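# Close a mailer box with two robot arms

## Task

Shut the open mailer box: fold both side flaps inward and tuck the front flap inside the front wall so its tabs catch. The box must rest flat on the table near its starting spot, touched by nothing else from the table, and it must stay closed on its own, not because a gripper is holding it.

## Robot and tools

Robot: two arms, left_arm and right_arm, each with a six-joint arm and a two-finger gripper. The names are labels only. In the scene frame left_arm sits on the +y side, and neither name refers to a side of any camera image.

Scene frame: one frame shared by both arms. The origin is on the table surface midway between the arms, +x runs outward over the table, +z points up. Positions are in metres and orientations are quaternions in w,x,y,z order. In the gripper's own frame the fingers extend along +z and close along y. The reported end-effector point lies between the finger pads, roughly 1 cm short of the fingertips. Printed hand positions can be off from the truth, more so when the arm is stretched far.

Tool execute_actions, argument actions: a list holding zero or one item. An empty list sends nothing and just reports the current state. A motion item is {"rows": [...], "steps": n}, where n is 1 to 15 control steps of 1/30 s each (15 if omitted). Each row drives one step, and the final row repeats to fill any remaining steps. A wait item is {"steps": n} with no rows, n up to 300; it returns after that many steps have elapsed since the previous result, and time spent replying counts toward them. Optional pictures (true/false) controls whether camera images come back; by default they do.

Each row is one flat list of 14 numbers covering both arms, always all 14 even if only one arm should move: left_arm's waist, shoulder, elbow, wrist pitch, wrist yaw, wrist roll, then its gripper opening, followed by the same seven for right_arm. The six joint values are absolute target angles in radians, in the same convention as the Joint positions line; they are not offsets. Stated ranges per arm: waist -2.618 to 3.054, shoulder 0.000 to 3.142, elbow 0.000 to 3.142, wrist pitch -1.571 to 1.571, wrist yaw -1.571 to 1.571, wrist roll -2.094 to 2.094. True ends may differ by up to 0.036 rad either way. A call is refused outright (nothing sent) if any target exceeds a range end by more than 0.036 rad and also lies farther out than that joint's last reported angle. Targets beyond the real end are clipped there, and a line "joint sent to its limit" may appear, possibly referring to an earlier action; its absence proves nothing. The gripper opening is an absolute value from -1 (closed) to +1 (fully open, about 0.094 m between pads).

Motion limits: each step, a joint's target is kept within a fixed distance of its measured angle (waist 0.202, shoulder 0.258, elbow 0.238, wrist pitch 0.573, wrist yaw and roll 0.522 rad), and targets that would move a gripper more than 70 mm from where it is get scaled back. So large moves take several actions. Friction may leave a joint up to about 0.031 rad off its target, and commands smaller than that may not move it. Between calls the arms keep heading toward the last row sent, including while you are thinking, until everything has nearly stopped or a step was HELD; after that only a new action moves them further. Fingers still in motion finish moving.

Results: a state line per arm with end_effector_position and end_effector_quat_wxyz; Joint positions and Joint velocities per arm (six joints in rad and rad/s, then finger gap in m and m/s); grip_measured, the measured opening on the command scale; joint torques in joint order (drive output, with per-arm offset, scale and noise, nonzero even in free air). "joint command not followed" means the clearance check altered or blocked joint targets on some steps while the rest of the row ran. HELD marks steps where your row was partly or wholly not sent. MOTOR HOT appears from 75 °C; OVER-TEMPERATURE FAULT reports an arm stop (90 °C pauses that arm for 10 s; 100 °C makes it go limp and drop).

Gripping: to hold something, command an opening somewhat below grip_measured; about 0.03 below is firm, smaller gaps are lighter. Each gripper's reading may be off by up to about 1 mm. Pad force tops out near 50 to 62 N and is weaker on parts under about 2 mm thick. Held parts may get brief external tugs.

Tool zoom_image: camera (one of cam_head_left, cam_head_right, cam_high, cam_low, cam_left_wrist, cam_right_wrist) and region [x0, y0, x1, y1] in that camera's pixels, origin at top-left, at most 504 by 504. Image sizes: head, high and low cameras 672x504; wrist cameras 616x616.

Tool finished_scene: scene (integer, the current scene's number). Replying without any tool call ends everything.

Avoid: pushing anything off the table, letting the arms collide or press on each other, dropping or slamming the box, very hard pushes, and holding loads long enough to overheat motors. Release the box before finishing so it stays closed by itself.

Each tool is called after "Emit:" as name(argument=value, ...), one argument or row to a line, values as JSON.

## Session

Emit:
execute_actions(
  actions=[],
)

Scene clock: 0.00 s of 5140.00 s.
left_arm: end_effector_position=(+0.1679, +0.5339, +0.2998) grip_measured=+1.000 end_effector_quat_wxyz=(+0.097, +0.403, +0.829, +0.375) | right_arm: end_effector_position=(+0.3263, -0.2608, +0.3542) grip_measured=+1.000 end_effector_quat_wxyz=(+0.625, -0.229, +0.682, +0.302)
Joint positions: left_arm=[ 0.968  0.894  1.304 -1.187  0.059  1.829  0.094] | right_arm=[-0.442  1.082  0.945 -0.029 -1.355 -0.036  0.094]
Joint velocities: left_arm=[-0.002  0.002  0.007  0.022  0.007 -0.037  0.   ] | right_arm=[-0.007 -0.007 -0.007 -0.081  0.007 -0.022  0.   ]
Joint torques (N m, as the arm reports them, + toward a larger angle): no reading
Motor temperatures (°C, as the motors report them): left_arm=[16 20 17 20 15 13] | right_arm=[15 19 19 18 15 15]

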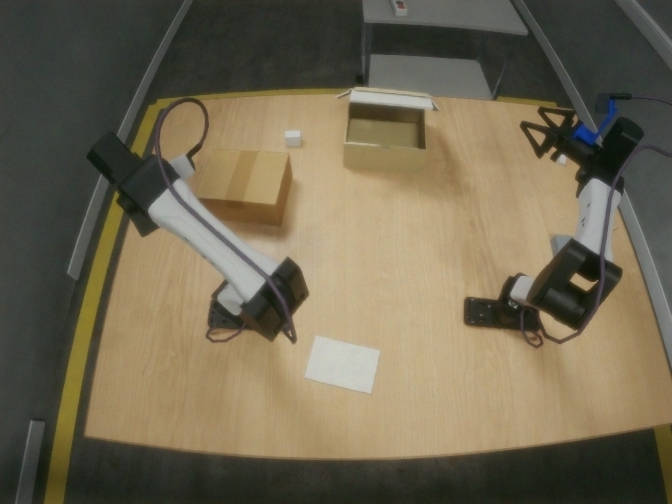

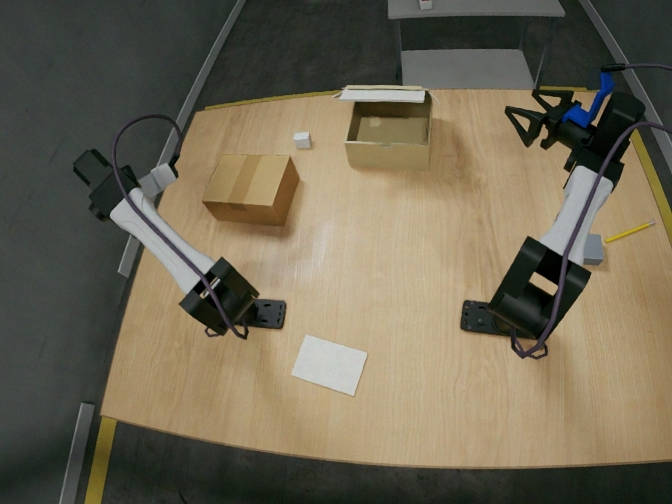

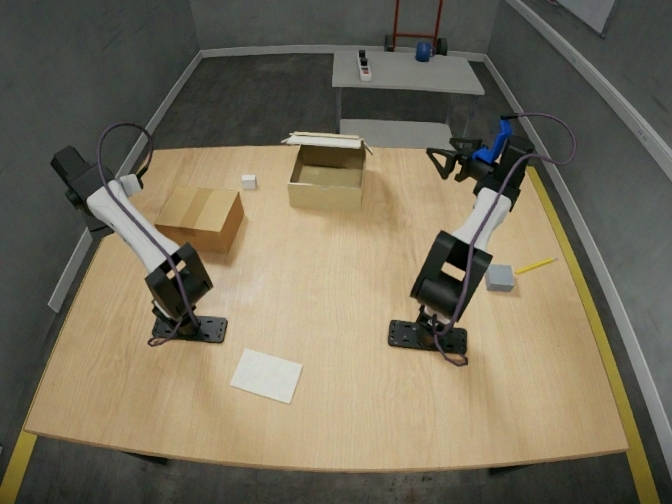

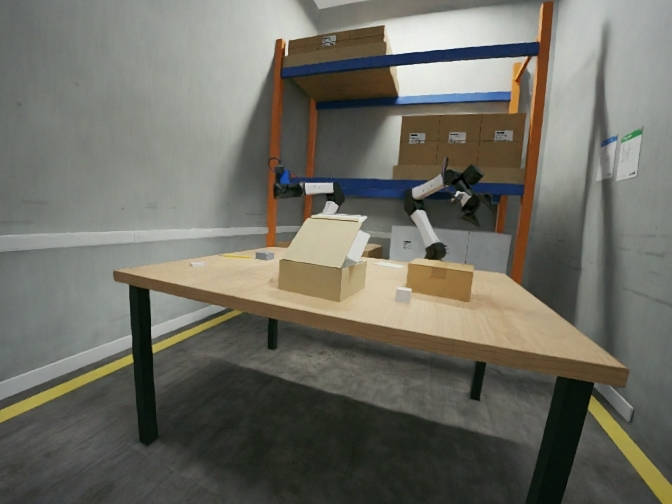

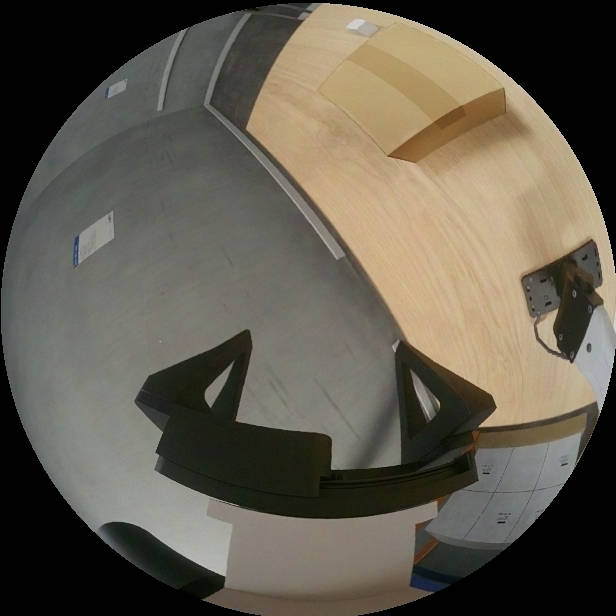

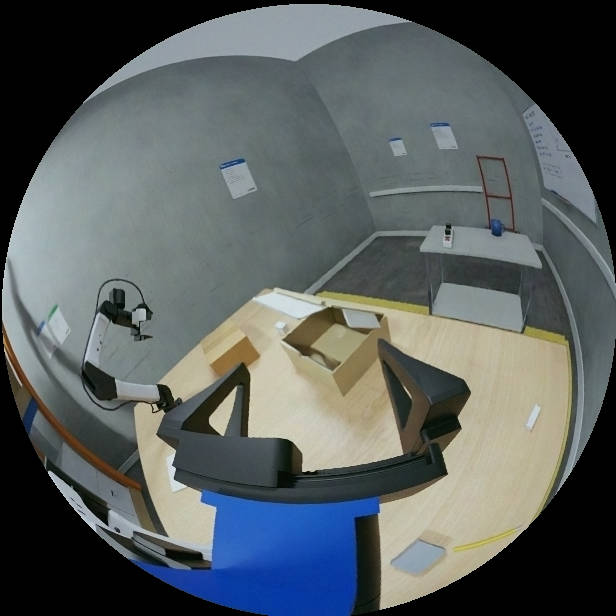

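Emit:
zoom_image(
  camera="cam_head_left",
  region=[270,70,470,220],
)

Emit:
zoom_image(
  camera="cam_low",
  region=[240,190,440,320],
)

Region (270, 70, 470, 220) of cam_head_left's 672x504 image, scaled by 2.520, with more detail than that image has; it fills the top 378 rows of this view, and the rest is white.

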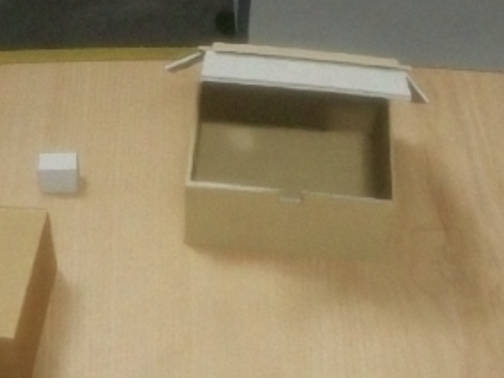

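Region (240, 190, 440, 320) of cam_low's 672x504 image, scaled by 2.520, with more detail than that image has; it fills the top 328 rows of this view, and the rest is white.

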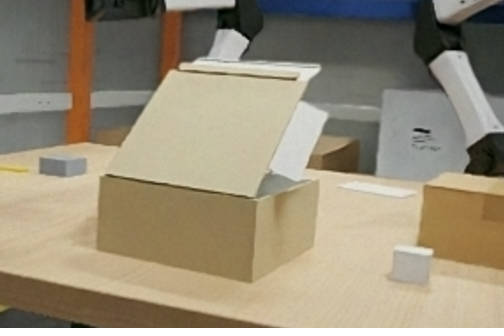

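Emit:
execute_actions(
  actions=[
    {"rows":[[0.9,0.9,1.3,-1.0,0,1.5,-1,-0.4,1.1,0.96,0,-1.2,0.15,-1],[0.8,0.92,1.28,-0.85,0,1.2,-1,-0.35,1.12,0.97,0.02,-1.05,0.3,-1],[0.7,0.95,1.26,-0.7,0,0.9,-1,-0.3,1.15,0.98,0.05,-0.9,0.45,-1],[0.6,0.98,1.24,-0.55,0,0.6,-1,-0.25,1.18,0.99,0.08,-0.75,0.6,-1],[0.5,1.02,1.22,-0.4,0,0.3,-1,-0.2,1.21,1.0,0.1,-0.6,0.75,-1],[0.4,1.06,1.2,-0.25,0,0,-1,-0.15,1.24,1.0,0.13,-0.45,0.9,-1],[0.3,1.1,1.17,-0.1,0,-0.3,-1,-0.1,1.27,1.0,0.16,-0.3,1.05,-1],[0.2,1.15,1.14,0.05,0,-0.6,-1,-0.05,1.3,1.0,0.19,-0.15,1.2,-1],[0.1,1.2,1.1,0.15,0,-0.9,-1,0,1.33,1.0,0.22,0,1.35,-1],[0,1.27,1.06,0.25,0,-1.2,-1,0.05,1.36,1.0,0.25,0,1.5,-1],[-0.1,1.34,1.02,0.3,0,-1.5,-1,0.1,1.4,1.0,0.3,0,1.57,-1],[-0.15,1.4,1.0,0.3,0,-1.57,-1,0.15,1.4,1.0,0.3,0,1.57,-1]],"steps":15},
  ],
  pictures=false,
)

Emit:
execute_actions(
  actions=[
    {"steps":20},
  ],
  pictures=false,
)

Emit:
execute_actions(
  actions=[
    {"rows":[[-0.16,1.45,1.01,0.36,0,-1.57,-1,0.16,1.45,1.01,0.36,0,1.57,-1],[-0.17,1.5,1.02,0.42,0,-1.57,-1,0.17,1.5,1.02,0.42,0,1.57,-1],[-0.18,1.55,1.03,0.48,0,-1.57,-1,0.18,1.55,1.03,0.48,0,1.57,-1],[-0.19,1.6,1.04,0.54,0,-1.57,-1,0.2,1.6,1.04,0.54,0,1.57,-1],[-0.2,1.65,1.05,0.6,0,-1.57,-1,0.21,1.65,1.05,0.6,0,1.57,-1],[-0.2,1.7,1.06,0.63,0,-1.57,-1,0.22,1.7,1.06,0.63,0,1.57,-1],[-0.21,1.75,1.07,0.63,0,-1.57,-1,0.23,1.75,1.07,0.63,0,1.57,-1],[-0.21,1.8,1.08,0.63,0,-1.57,-1,0.24,1.8,1.08,0.63,0,1.57,-1],[-0.22,1.86,1.09,0.63,0,-1.57,-1,0.25,1.86,1.09,0.63,0,1.57,-1],[-0.22,1.915,1.095,0.63,0,-1.57,-1,0.26,1.915,1.095,0.63,0,1.57,-1]],"steps":15},
  ],
)

Scene clock: 3.73 s of 5140.00 s.
left_arm: end_effector_position=(+0.4466, +0.4563, +0.2750) grip_measured=-0.993 end_effector_quat_wxyz=(+0.491, +0.215, +0.800, +0.270) | right_arm: end_effector_position=(+0.4844, -0.2247, +0.2785) grip_measured=-0.981 end_effector_quat_wxyz=(+0.462, +0.408, +0.659, +0.431)
Joint positions: left_arm=[ 0.261  1.316  1.066 -0.132  0.001  0.767  0.   ] | right_arm=[ 0.149  1.414  0.991  0.217 -0.185  1.266  0.001]
Joint velocities: left_arm=[-1.526  1.316 -0.716  2.088 -0.007 -2.322 -0.001] | right_arm=[ 0.393  0.144 -0.012  0.198  1.062  2.059 -0.   ]
Joint torques (N m, as the arm reports them, + toward a larger angle): left_arm=[-1.65 -7.11  9.33  2.6   0.18  0.  ] | right_arm=[-1.07 -8.28 11.13  2.89  0.32  0.01]
Motor temperatures (°C, as the motors report them): left_arm=[16 20 17 21 15 13] | right_arm=[15 19 20 18 15 15]
Steps of this call (steps 1 to 90: nothing new was sent; then 0.23 s passed at rest; steps 91 to 105: all 15 steps of this action). Readings (joint positions):
91: left_arm=[0.955 0.894 1.303 -1.173 0.048 1.778] | right_arm=[-0.437 1.082 0.945 -0.027 -1.333 -0.008]
92: left_arm=[0.915 0.894 1.300 -1.129 0.032 1.685] | right_arm=[-0.418 1.084 0.946 -0.021 -1.284 0.046]
94: left_arm=[0.788 0.908 1.287 -0.984 0.021 1.509] | right_arm=[-0.342 1.109 0.960 0.005 -1.130 0.207]
98: left_arm=[0.573 1.005 1.239 -0.652 0.013 1.221] | right_arm=[-0.141 1.225 0.990 0.095 -0.732 0.603]
105: the state above

Scene clock: 4.40 s of 5140.00 s.
left_arm: end_effector_position=(+0.4886, +0.2682, +0.2991) grip_measured=-0.993 end_effector_quat_wxyz=(+0.519, -0.346, +0.667, -0.407) | right_arm: end_effector_position=(+0.4905, -0.2514, +0.2932) grip_measured=-0.981 end_effector_quat_wxyz=(+0.461, +0.525, +0.543, +0.466)
Joint positions: left_arm=[-0.157  1.413  1.001  0.282  0.01  -1.142  0.   ] | right_arm=[ 0.157  1.416  0.991  0.283 -0.008  1.558  0.001]
Joint velocities: left_arm=[ 0.007  0.007 -0.002 -0.007 -0.007 -2.806  0.   ] | right_arm=[-0.002  0.002 -0.022 -0.022  0.081  0.022  0.   ]
Joint torques (N m, as the arm reports them, + toward a larger angle): left_arm=[ 1.03 -7.47  9.78  2.63 -0.07  0.11] | right_arm=[-0.14 -7.89 11.07  2.36  0.08  0.13]
Motor temperatures (°C, as the motors report them): left_arm=[16 20 17 22 15 13] | right_arm=[15 19 20 19 15 15]
Steps of this call (steps 1 to 20: the robot went on to your last target). Readings (joint positions):
1: left_arm=[0.204 1.356 1.044 -0.066 -0.001 0.682] | right_arm=[0.157 1.416 0.991 0.222 -0.153 1.326]
2: left_arm=[0.145 1.387 1.026 -0.016 -0.002 0.598] | right_arm=[0.159 1.416 0.991 0.231 -0.126 1.374]
4: left_arm=[0.024 1.416 1.005 0.049 -0.002 0.438] | right_arm=[0.157 1.416 0.991 0.254 -0.081 1.442]
8: left_arm=[-0.153 1.417 1.001 0.180 0.009 0.058] | right_arm=[0.157 1.416 0.991 0.272 -0.036 1.513]
20: the state above

Scene clock: 4.90 s of 5140.00 s.
left_arm: end_effector_position=(+0.5680, +0.2215, +0.1485) grip_measured=-0.993 end_effector_quat_wxyz=(+0.376, -0.487, +0.631, -0.472) | right_arm: end_effector_position=(+0.5741, -0.1942, +0.1395) grip_measured=-0.981 end_effector_quat_wxyz=(+0.397, +0.531, +0.602, +0.444)
Joint positions: left_arm=[-0.216  1.938  1.088  0.575  0.006 -1.554  0.   ] | right_arm=[ 0.26   1.952  1.085  0.572 -0.002  1.563  0.001]
Joint velocities: left_arm=[-0.007  0.056  0.002 -0.051 -0.051 -0.11   0.001] | right_arm=[-0.017  0.12  -0.007 -0.095  0.022  0.007 -0.   ]
Joint torques (N m, as the arm reports them, + toward a larger angle): left_arm=[  0.01 -12.35   9.17   3.1   -0.05   0.07] | right_arm=[  0.08 -14.34   9.86   2.94   0.07   0.08]
Motor temperatures (°C, as the motors report them): left_arm=[16 20 17 22 15 13] | right_arm=[15 19 20 19 15 15]
Steps of this call (steps 1 to 15: all 15 steps of this action). Readings (joint positions):
1: left_arm=[-0.157 1.415 1.001 0.290 0.010 -1.227] | right_arm=[0.157 1.418 0.991 0.290 -0.008 1.559]
2: left_arm=[-0.158 1.426 1.002 0.313 0.009 -1.296] | right_arm=[0.157 1.429 0.994 0.311 -0.007 1.560]
4: left_arm=[-0.164 1.485 1.021 0.389 0.006 -1.394] | right_arm=[0.163 1.485 1.015 0.384 -0.003 1.560]
8: left_arm=[-0.195 1.684 1.067 0.548 0.006 -1.495] | right_arm=[0.209 1.683 1.064 0.544 -0.001 1.560]
15: the state above

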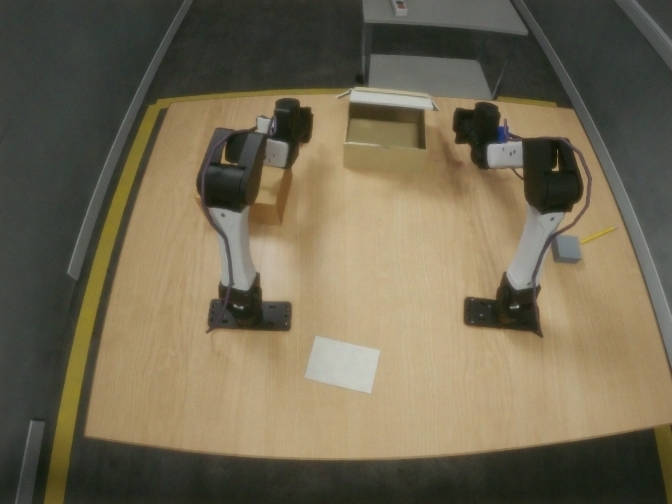

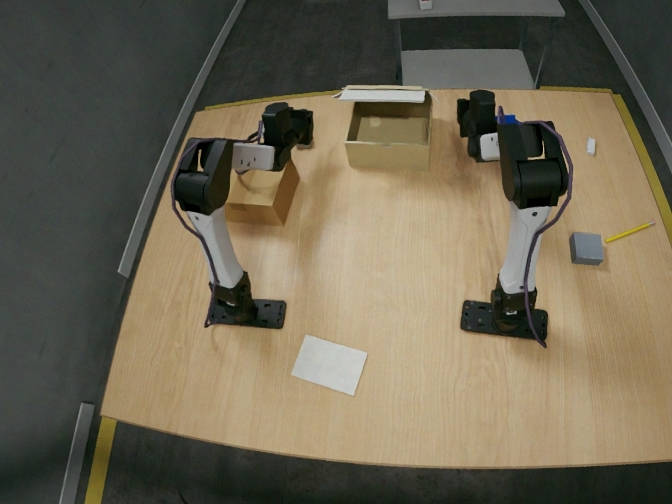

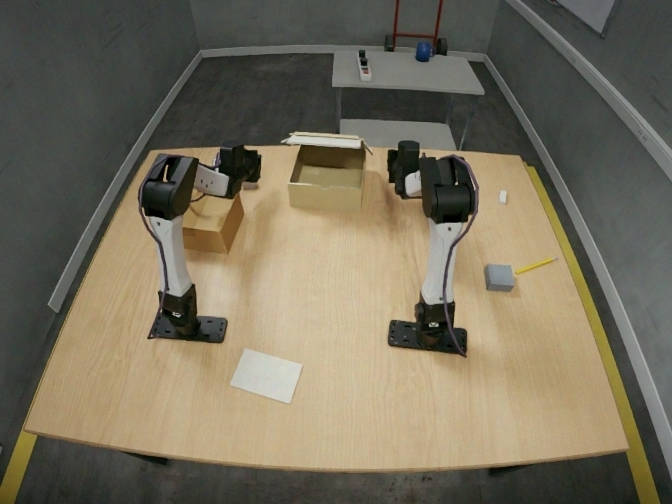

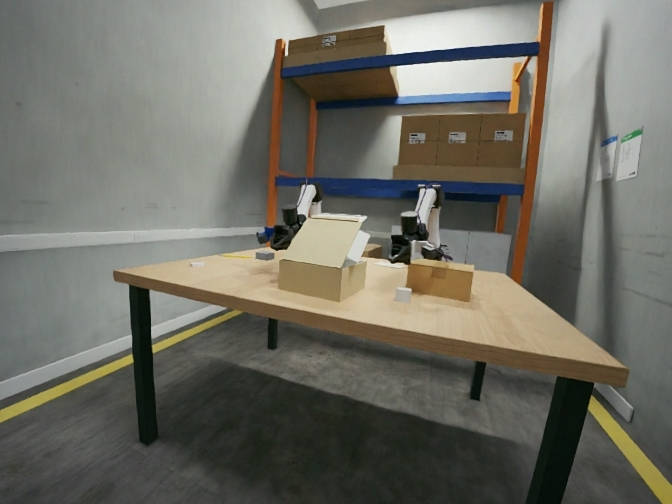

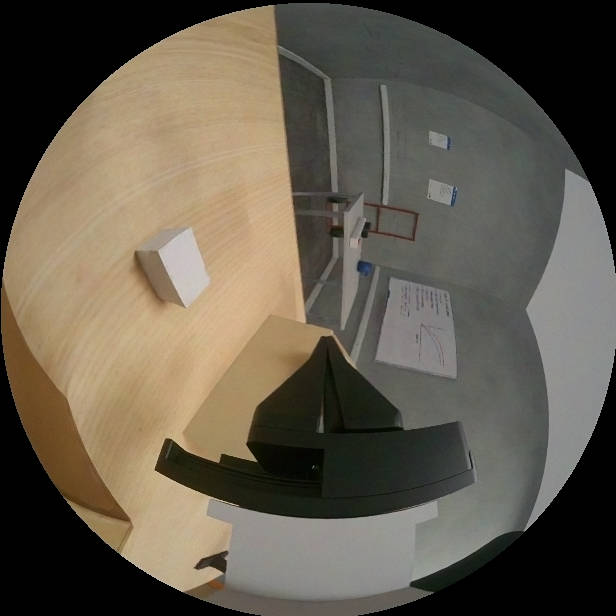

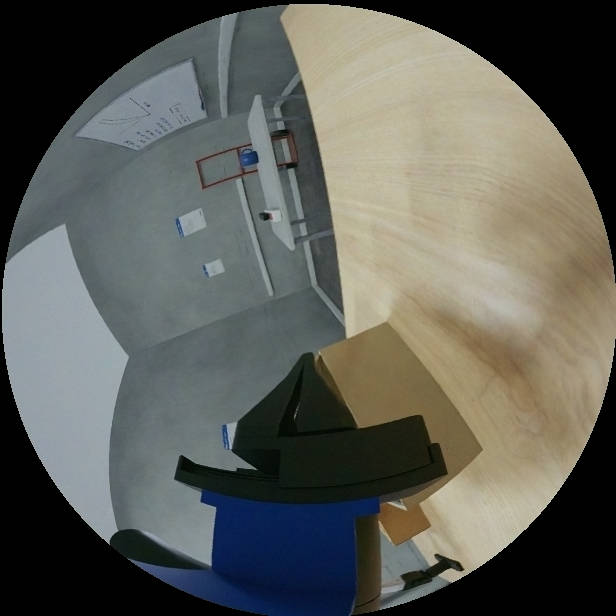

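Emit:
execute_actions(
  actions=[
    {"rows":[[-0.24,1.915,1.095,0.63,0,-1.57,-1,0.28,1.915,1.095,0.63,0,1.57,-1],[-0.26,1.915,1.095,0.63,0,-1.57,-1,0.30,1.915,1.095,0.63,0,1.57,-1],[-0.28,1.915,1.095,0.63,0,-1.57,-1,0.315,1.915,1.095,0.63,0,1.57,-1],[-0.30,1.915,1.095,0.63,0,-1.57,-1,0.33,1.915,1.095,0.63,0,1.57,-1],[-0.32,1.915,1.095,0.63,0,-1.57,-1,0.345,1.915,1.095,0.63,0,1.57,-1],[-0.34,1.915,1.095,0.63,0,-1.57,-1,0.36,1.915,1.095,0.63,0,1.57,-1]],"steps":15},
  ],
)

Emit:
zoom_image(
  camera="cam_low",
  region=[240,190,440,320],
)

Emit:
zoom_image(
  camera="cam_head_left",
  region=[280,60,490,200],
)

Scene clock: 6.67 s of 5140.00 s.
left_arm: end_effector_position=(+0.5482, +0.1512, +0.1641) grip_measured=-0.993 end_effector_quat_wxyz=(+0.353, -0.440, +0.646, -0.514) | right_arm: end_effector_position=(+0.5659, -0.1353, +0.1603) grip_measured=-0.981 end_effector_quat_wxyz=(+0.388, +0.487, +0.615, +0.484)
Joint positions: left_arm=[-0.347  1.927  1.088  0.616  0.004 -1.567  0.   ] | right_arm=[ 0.366  1.931  1.085  0.614 -0.002  1.563  0.001]
Joint velocities: left_arm=[ 0.017 -0.012 -0.007  0.007  0.007  0.007 -0.001] | right_arm=[ 0.002  0.002 -0.017 -0.037 -0.022 -0.007 -0.   ]
Joint torques (N m, as the arm reports them, + toward a larger angle): left_arm=[  0.88 -11.16   9.27   2.62  -0.01   0.06] | right_arm=[ -0.01 -12.03   9.92   2.38   0.05   0.09]
Motor temperatures (°C, as the motors report them): left_arm=[16 21 18 22 15 13] | right_arm=[15 20 20 19 15 15]
Steps of this call (steps 1 to 30: the robot went on to your last target; steps 31 to 38: nothing new was sent; steps 39 to 53: all 15 steps of this action). Readings (joint positions):
39: left_arm=[-0.218 1.927 1.088 0.616 0.005 -1.567] | right_arm=[0.261 1.931 1.085 0.613 -0.002 1.563]
40: left_arm=[-0.222 1.927 1.088 0.616 0.004 -1.567] | right_arm=[0.264 1.931 1.085 0.613 -0.001 1.563]
42: left_arm=[-0.245 1.927 1.088 0.616 0.001 -1.567] | right_arm=[0.282 1.931 1.085 0.613 0.001 1.563]
46: left_arm=[-0.327 1.927 1.088 0.616 0.001 -1.567] | right_arm=[0.346 1.931 1.085 0.613 0.001 1.563]
53: the state above

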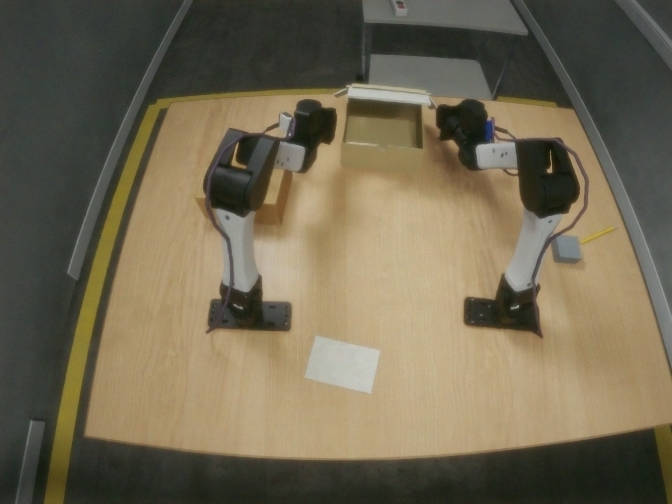

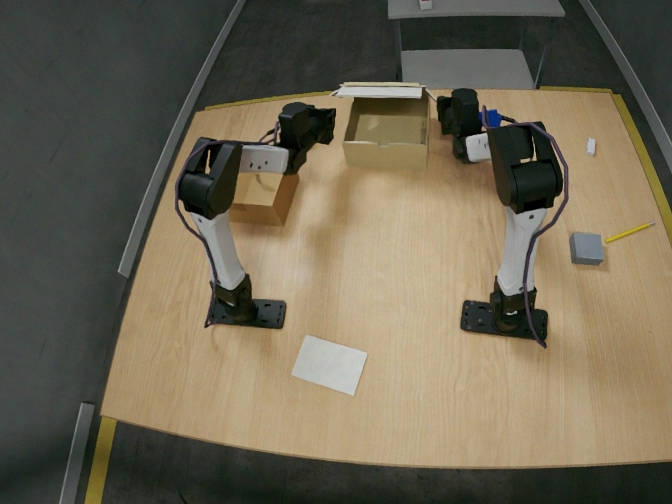

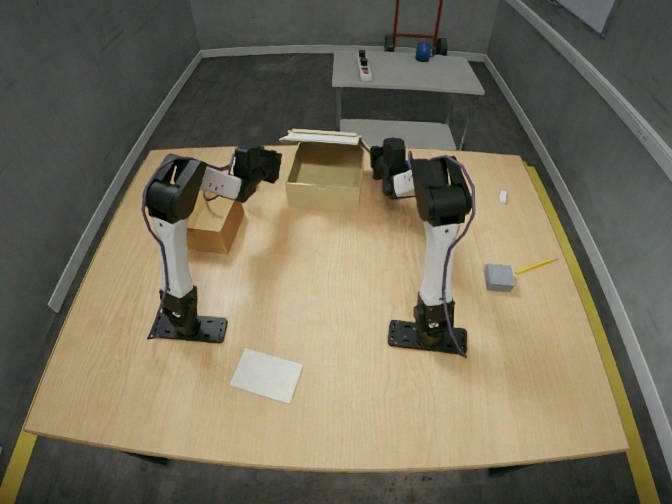

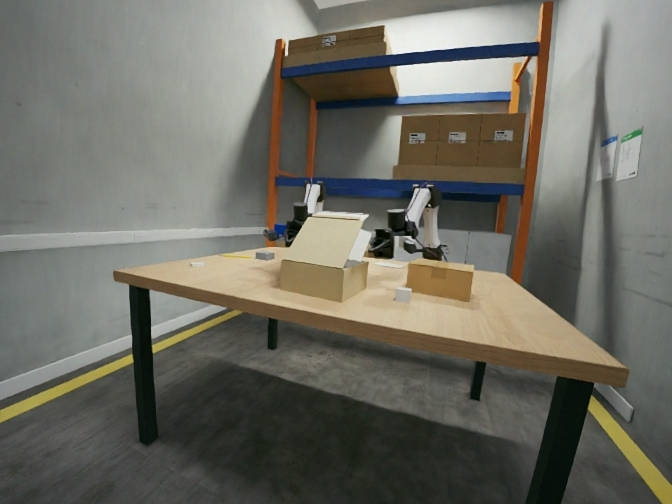

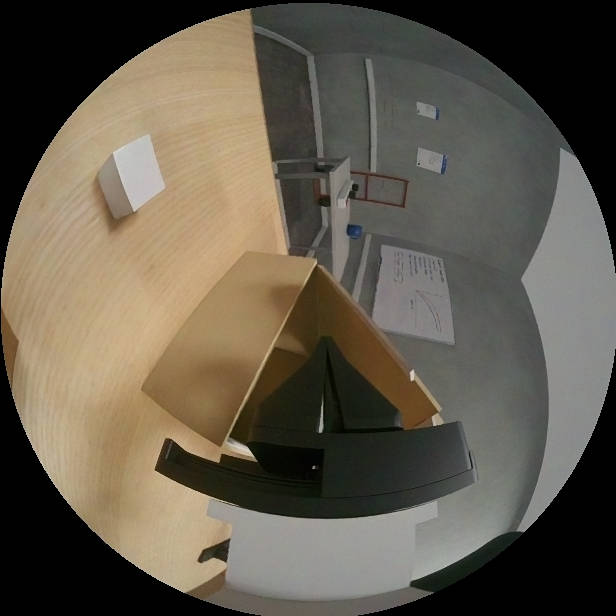

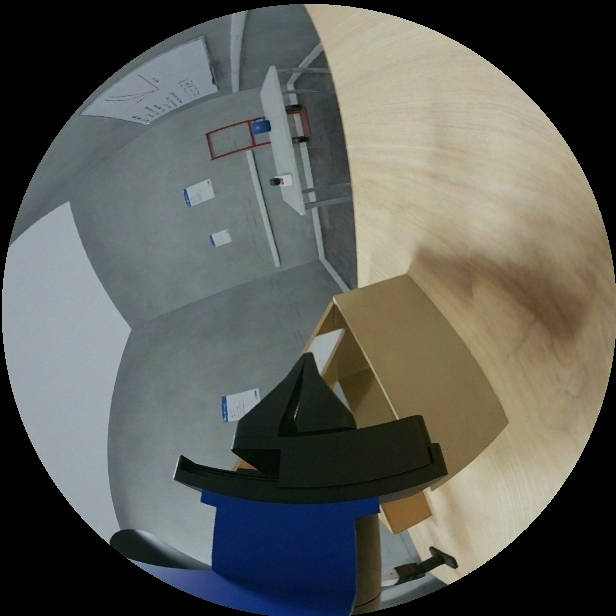

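Region (240, 190, 440, 320) of cam_low's 672x504 image, scaled by 2.520, with more detail than that image has; it fills the top 328 rows of this view, and the rest is white.

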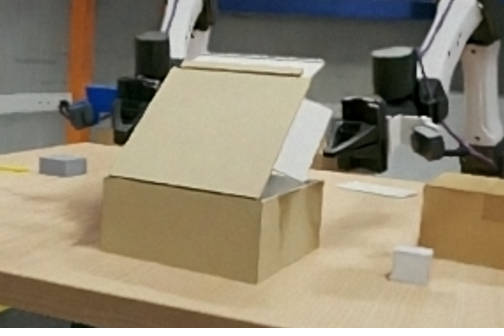

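Region (280, 60, 490, 200) of cam_head_left's 672x504 image, scaled by 2.400, with more detail than that image has.

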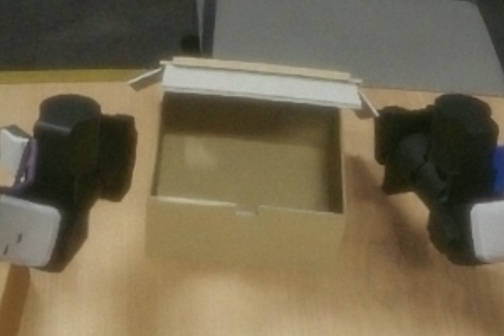

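Emit:
execute_actions(
  actions=[
    {"rows":[[-0.31,1.915,1.095,0.63,0,-1.57,-1,0.35,1.915,1.095,0.63,0,1.57,-1],[-0.27,1.915,1.095,0.63,0,-1.57,-1,0.35,1.915,1.095,0.63,0,1.57,-1],[-0.23,1.92,1.11,0.62,0.05,-1.57,-1,0.35,1.915,1.095,0.63,0,1.57,-1],[-0.19,1.935,1.15,0.6,0.13,-1.57,-1,0.35,1.915,1.095,0.63,0,1.57,-1],[-0.15,1.95,1.19,0.57,0.22,-1.57,-1,0.35,1.915,1.095,0.63,0,1.57,-1],[-0.11,1.97,1.23,0.55,0.32,-1.57,-1,0.35,1.915,1.095,0.63,0,1.57,-1],[-0.08,1.99,1.27,0.52,0.42,-1.57,-1,0.35,1.915,1.095,0.63,0,1.57,-1],[-0.075,2.01,1.31,0.5,0.52,-1.57,-1,0.35,1.915,1.095,0.63,0,1.57,-1],[-0.075,2.025,1.345,0.48,0.6,-1.57,-1,0.35,1.915,1.095,0.63,0,1.57,-1]],"steps":15},
  ],
  pictures=false,
)

Emit:
execute_actions(
  actions=[
    {"rows":[[-0.09,2.025,1.345,0.48,0.6,-1.57,-1,0.35,1.915,1.095,0.63,0,1.57,-1],[-0.11,2.025,1.345,0.48,0.6,-1.57,-1,0.35,1.915,1.095,0.63,0,1.57,-1],[-0.13,2.025,1.345,0.48,0.6,-1.57,-1,0.35,1.915,1.095,0.63,0,1.57,-1],[-0.15,2.025,1.345,0.48,0.6,-1.57,-1,0.35,1.915,1.095,0.63,0,1.57,-1]],"steps":12},
  ],
)

Emit:
zoom_image(
  camera="cam_low",
  region=[240,190,440,320],
)

Scene clock: 26.33 s of 5140.00 s.
left_arm: end_effector_position=(+0.5995, +0.2247, +0.2217) grip_measured=-0.993 end_effector_quat_wxyz=(+0.297, -0.373, +0.647, -0.595) | right_arm: end_effector_position=(+0.5669, -0.1394, +0.1603) grip_measured=-0.981 end_effector_quat_wxyz=(+0.390, +0.489, +0.613, +0.482)
Joint positions: left_arm=[-0.058  1.998  1.339  0.527  0.505 -1.568  0.   ] | right_arm=[ 0.358  1.931  1.085  0.614 -0.002  1.563  0.001]
Joint velocities: left_arm=[-0.193  0.022 -0.012 -0.242  0.593 -0.022 -0.   ] | right_arm=[-0.012 -0.002  0.007  0.037  0.037 -0.007 -0.001]
Joint torques (N m, as the arm reports them, + toward a larger angle): left_arm=[-0.09 -9.3   9.87  2.31  0.14  0.06] | right_arm=[ -0.22 -12.04   9.94   2.38   0.04   0.09]
Motor temperatures (°C, as the motors report them): left_arm=[16 28 20 27 15 13] | right_arm=[15 25 23 22 15 15]
Steps of this call (steps 1 to 15: the robot went on to your last target; steps 16 to 90: nothing new was sent; then 16.17 s passed at rest; steps 91 to 105: all 15 steps of this action). Readings (joint positions):
91: left_arm=[-0.344 1.927 1.088 0.616 0.004 -1.567] | right_arm=[0.366 1.931 1.085 0.614 -0.002 1.563]
92: left_arm=[-0.336 1.927 1.088 0.617 0.006 -1.567] | right_arm=[0.365 1.931 1.085 0.614 -0.002 1.563]
94: left_arm=[-0.289 1.927 1.097 0.610 0.038 -1.567] | right_arm=[0.362 1.931 1.085 0.614 -0.002 1.563]
98: left_arm=[-0.119 1.967 1.231 0.564 0.233 -1.568] | right_arm=[0.358 1.931 1.085 0.614 -0.002 1.563]
105: the state above

Scene clock: 26.73 s of 5140.00 s.
left_arm: end_effector_position=(+0.5747, +0.1578, +0.2111) grip_measured=-0.993 end_effector_quat_wxyz=(+0.227, -0.326, +0.682, -0.615) | right_arm: end_effector_position=(+0.5669, -0.1394, +0.1603) grip_measured=-0.981 end_effector_quat_wxyz=(+0.390, +0.489, +0.613, +0.482)
Joint positions: left_arm=[-0.157  2.007  1.339  0.498  0.588 -1.568  0.   ] | right_arm=[ 0.358  1.931  1.085  0.614 -0.002  1.563  0.001]
Joint velocities: left_arm=[ 0.012 -0.012 -0.017 -0.037  0.022  0.022  0.   ] | right_arm=[-0.012 -0.017  0.017  0.051 -0.022  0.022  0.   ]
Joint torques (N m, as the arm reports them, + toward a larger angle): left_arm=[ 0.97 -9.93  9.78  2.24  0.22  0.07] | right_arm=[ -0.26 -12.04   9.94   2.38   0.05   0.09]
Motor temperatures (°C, as the motors report them): left_arm=[16 28 20 27 15 13] | right_arm=[15 25 23 23 15 15]
Steps of this call (steps 1 to 12: all 12 steps of this action). Readings (joint positions):
1: left_arm=[-0.066 1.999 1.339 0.522 0.522 -1.568] | right_arm=[0.358 1.931 1.085 0.614 -0.002 1.563]
2: left_arm=[-0.074 2.001 1.339 0.517 0.535 -1.568] | right_arm=[0.358 1.931 1.085 0.614 -0.002 1.563]
4: left_arm=[-0.101 2.004 1.339 0.509 0.551 -1.568] | right_arm=[0.358 1.931 1.085 0.614 -0.002 1.563]
8: left_arm=[-0.153 2.007 1.339 0.499 0.579 -1.568] | right_arm=[0.358 1.931 1.085 0.614 -0.002 1.563]
12: the state above

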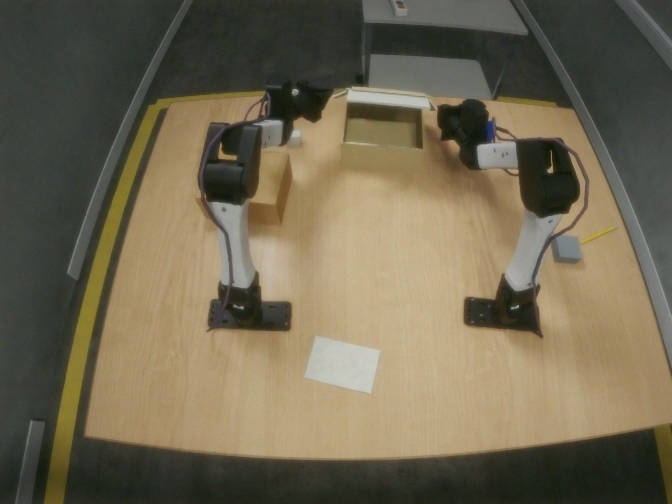

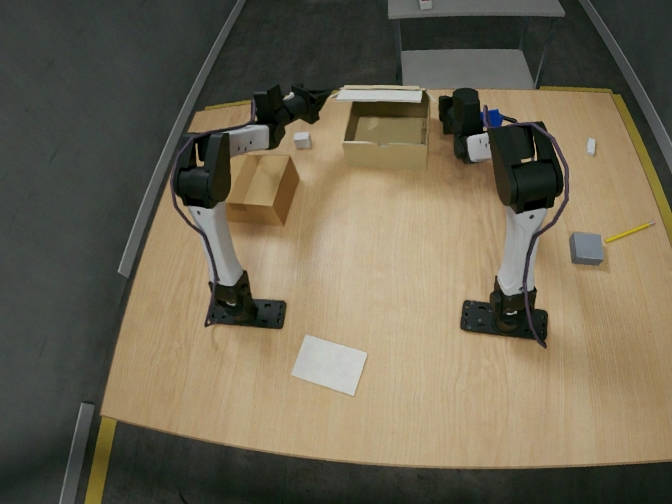

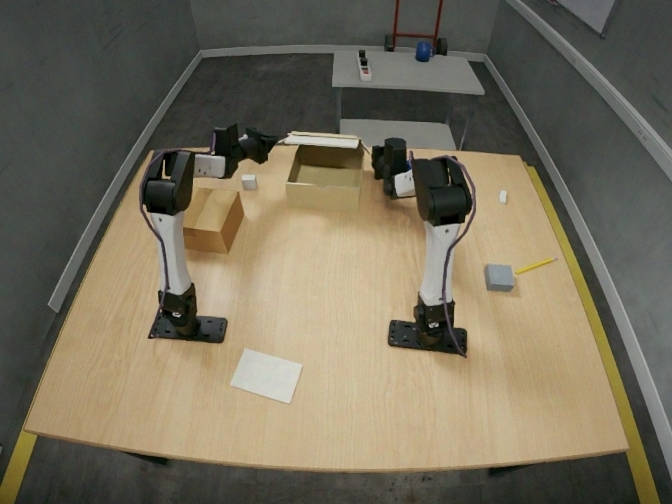

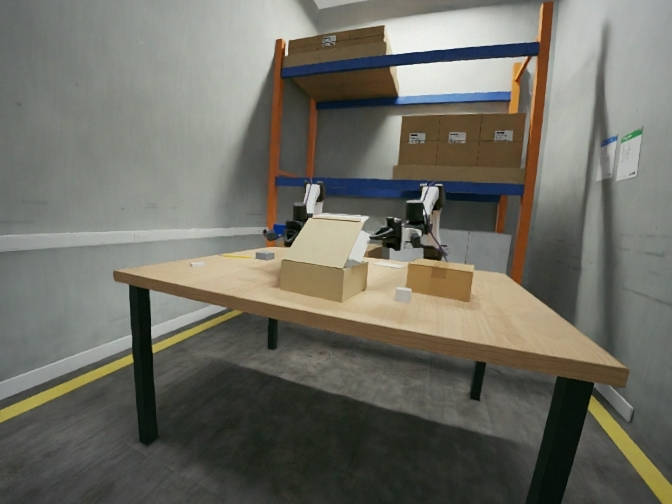

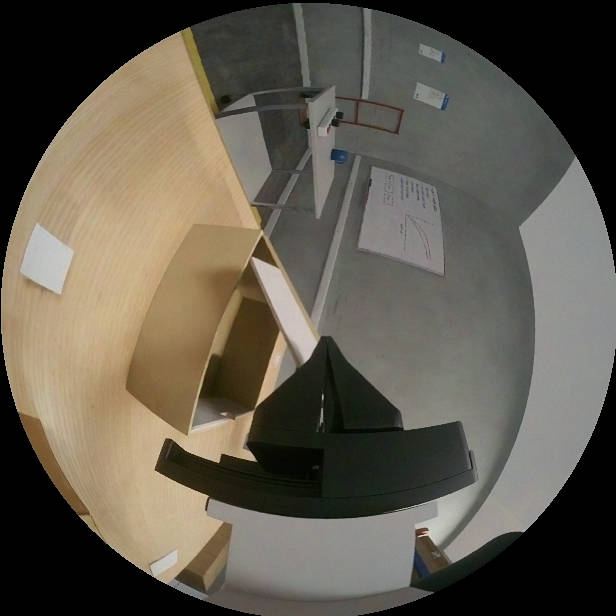

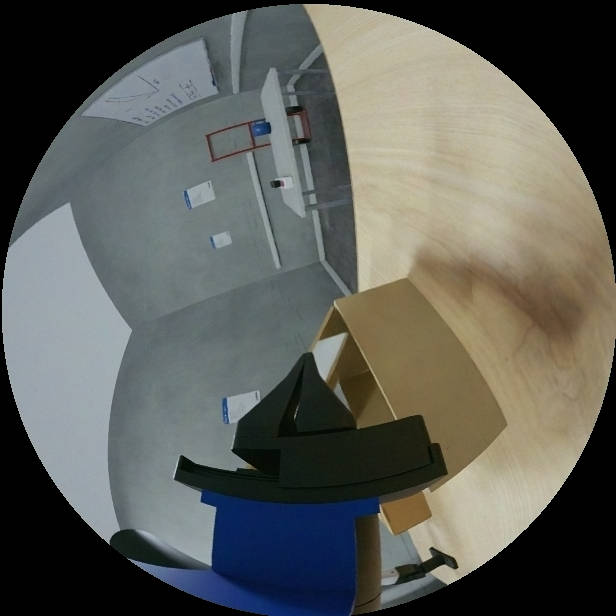

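Region (240, 190, 440, 320) of cam_low's 672x504 image, scaled by 2.520, with more detail than that image has; it fills the top 328 rows of this view, and the rest is white.

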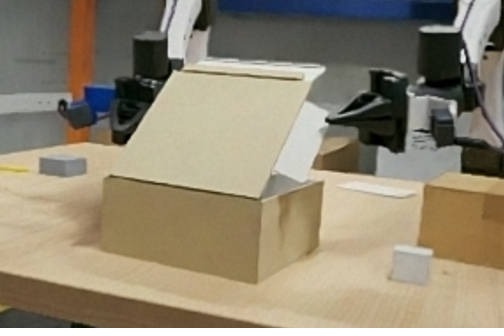

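Emit:
execute_actions(
  actions=[
    {"rows":[[-0.165,2.025,1.345,0.48,0.6,-1.57,-1,0.36,1.915,1.095,0.63,0,1.57,-1],[-0.175,2.025,1.345,0.48,0.6,-1.57,-1,0.36,1.915,1.095,0.63,0,1.57,-1],[-0.185,2.025,1.345,0.48,0.6,-1.57,-1,0.36,1.915,1.095,0.63,0,1.57,-1],[-0.195,2.025,1.345,0.48,0.6,-1.57,-1,0.36,1.915,1.095,0.63,0,1.57,-1],[-0.205,2.025,1.345,0.46,0.6,-1.57,-1,0.37,1.915,1.095,0.63,0,1.57,-1],[-0.215,2.025,1.345,0.44,0.6,-1.57,-1,0.37,1.915,1.095,0.63,0,1.57,-1]],"steps":15},
  ],
)

Emit:
zoom_image(
  camera="cam_low",
  region=[240,190,440,320],
)

Emit:
zoom_image(
  camera="cam_head_left",
  region=[280,60,490,200],
)

Scene clock: 28.27 s of 5140.00 s.
left_arm: end_effector_position=(+0.5612, +0.1278, +0.2034) grip_measured=-0.993 end_effector_quat_wxyz=(+0.198, -0.316, +0.697, -0.613) | right_arm: end_effector_position=(+0.5669, -0.1395, +0.1606) grip_measured=-0.981 end_effector_quat_wxyz=(+0.392, +0.490, +0.612, +0.481)
Joint positions: left_arm=[-0.212  2.007  1.339  0.462  0.591 -1.568  0.   ] | right_arm=[0.361 1.931 1.085 0.615 0.006 1.563 0.001]
Joint velocities: left_arm=[ 0.007 -0.002  0.007 -0.007 -0.022  0.022  0.   ] | right_arm=[-0.002 -0.007 -0.007 -0.022 -0.051  0.007 -0.   ]
Joint torques (N m, as the arm reports them, + toward a larger angle): left_arm=[ 0.14 -9.93  9.78  2.24  0.19  0.07] | right_arm=[  0.74 -12.12  10.03   2.38  -0.04   0.09]
Motor temperatures (°C, as the motors report them): left_arm=[16 28 21 27 15 13] | right_arm=[15 26 23 23 15 15]
Steps of this call (steps 1 to 15: the robot went on to your last target; steps 16 to 31: nothing new was sent; steps 32 to 46: all 15 steps of this action). Readings (joint positions):
32: left_arm=[-0.157 2.007 1.339 0.497 0.589 -1.568] | right_arm=[0.358 1.931 1.085 0.614 -0.002 1.563]
33: left_arm=[-0.158 2.007 1.339 0.497 0.589 -1.568] | right_arm=[0.358 1.931 1.085 0.614 -0.002 1.563]
35: left_arm=[-0.165 2.007 1.339 0.497 0.589 -1.568] | right_arm=[0.358 1.931 1.085 0.614 -0.002 1.563]
39: left_arm=[-0.196 2.007 1.339 0.482 0.589 -1.568] | right_arm=[0.358 1.931 1.085 0.614 0.006 1.563]
46: the state above

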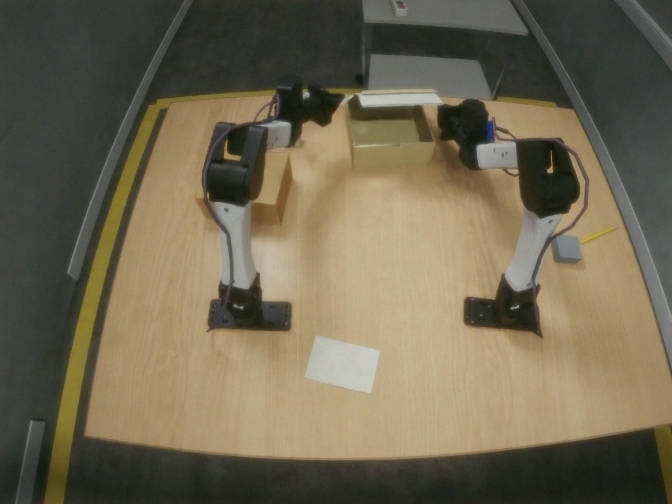

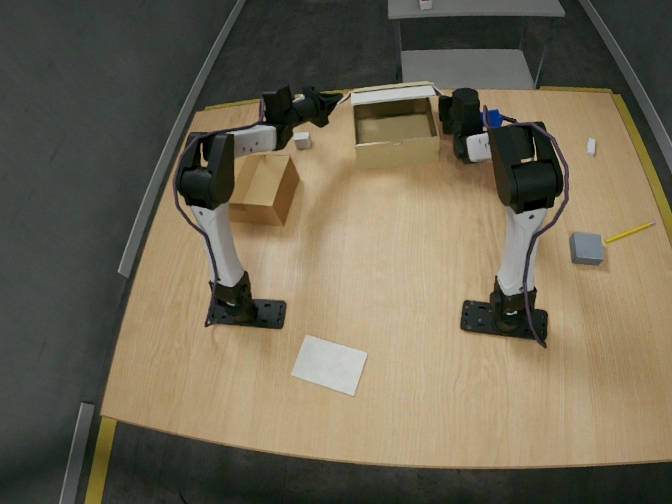

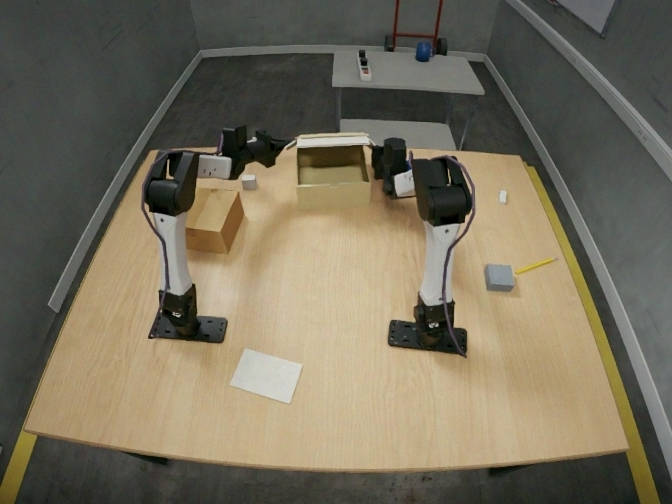

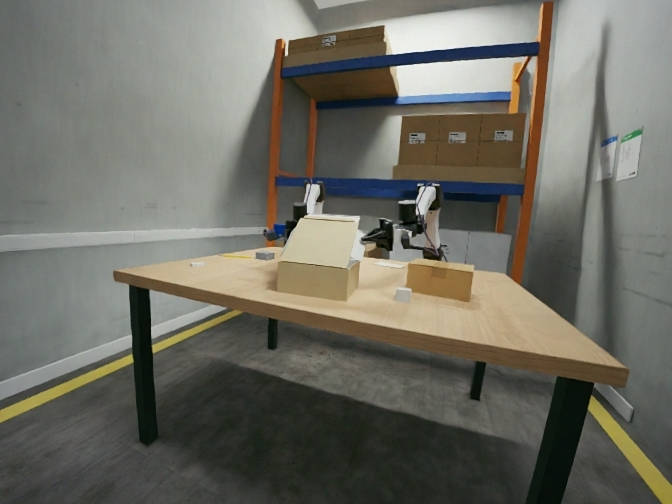

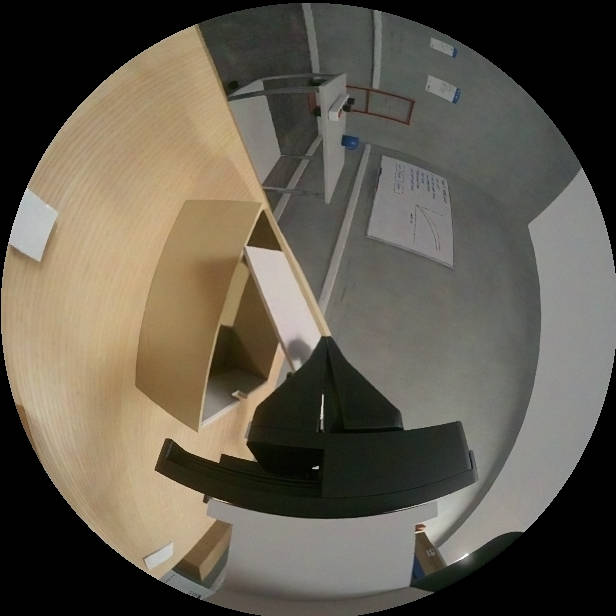

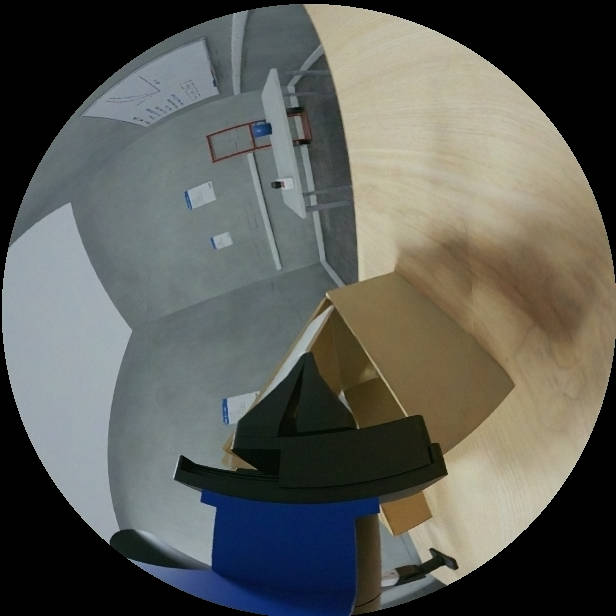

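Region (240, 190, 440, 320) of cam_low's 672x504 image, scaled by 2.520, with more detail than that image has; it fills the top 328 rows of this view, and the rest is white.

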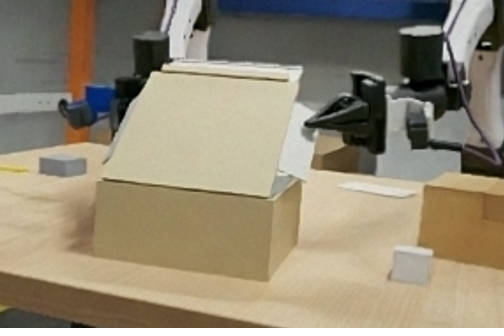

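Region (280, 60, 490, 200) of cam_head_left's 672x504 image, scaled by 2.400, with more detail than that image has.

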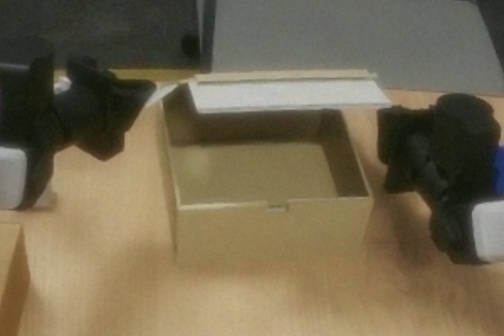

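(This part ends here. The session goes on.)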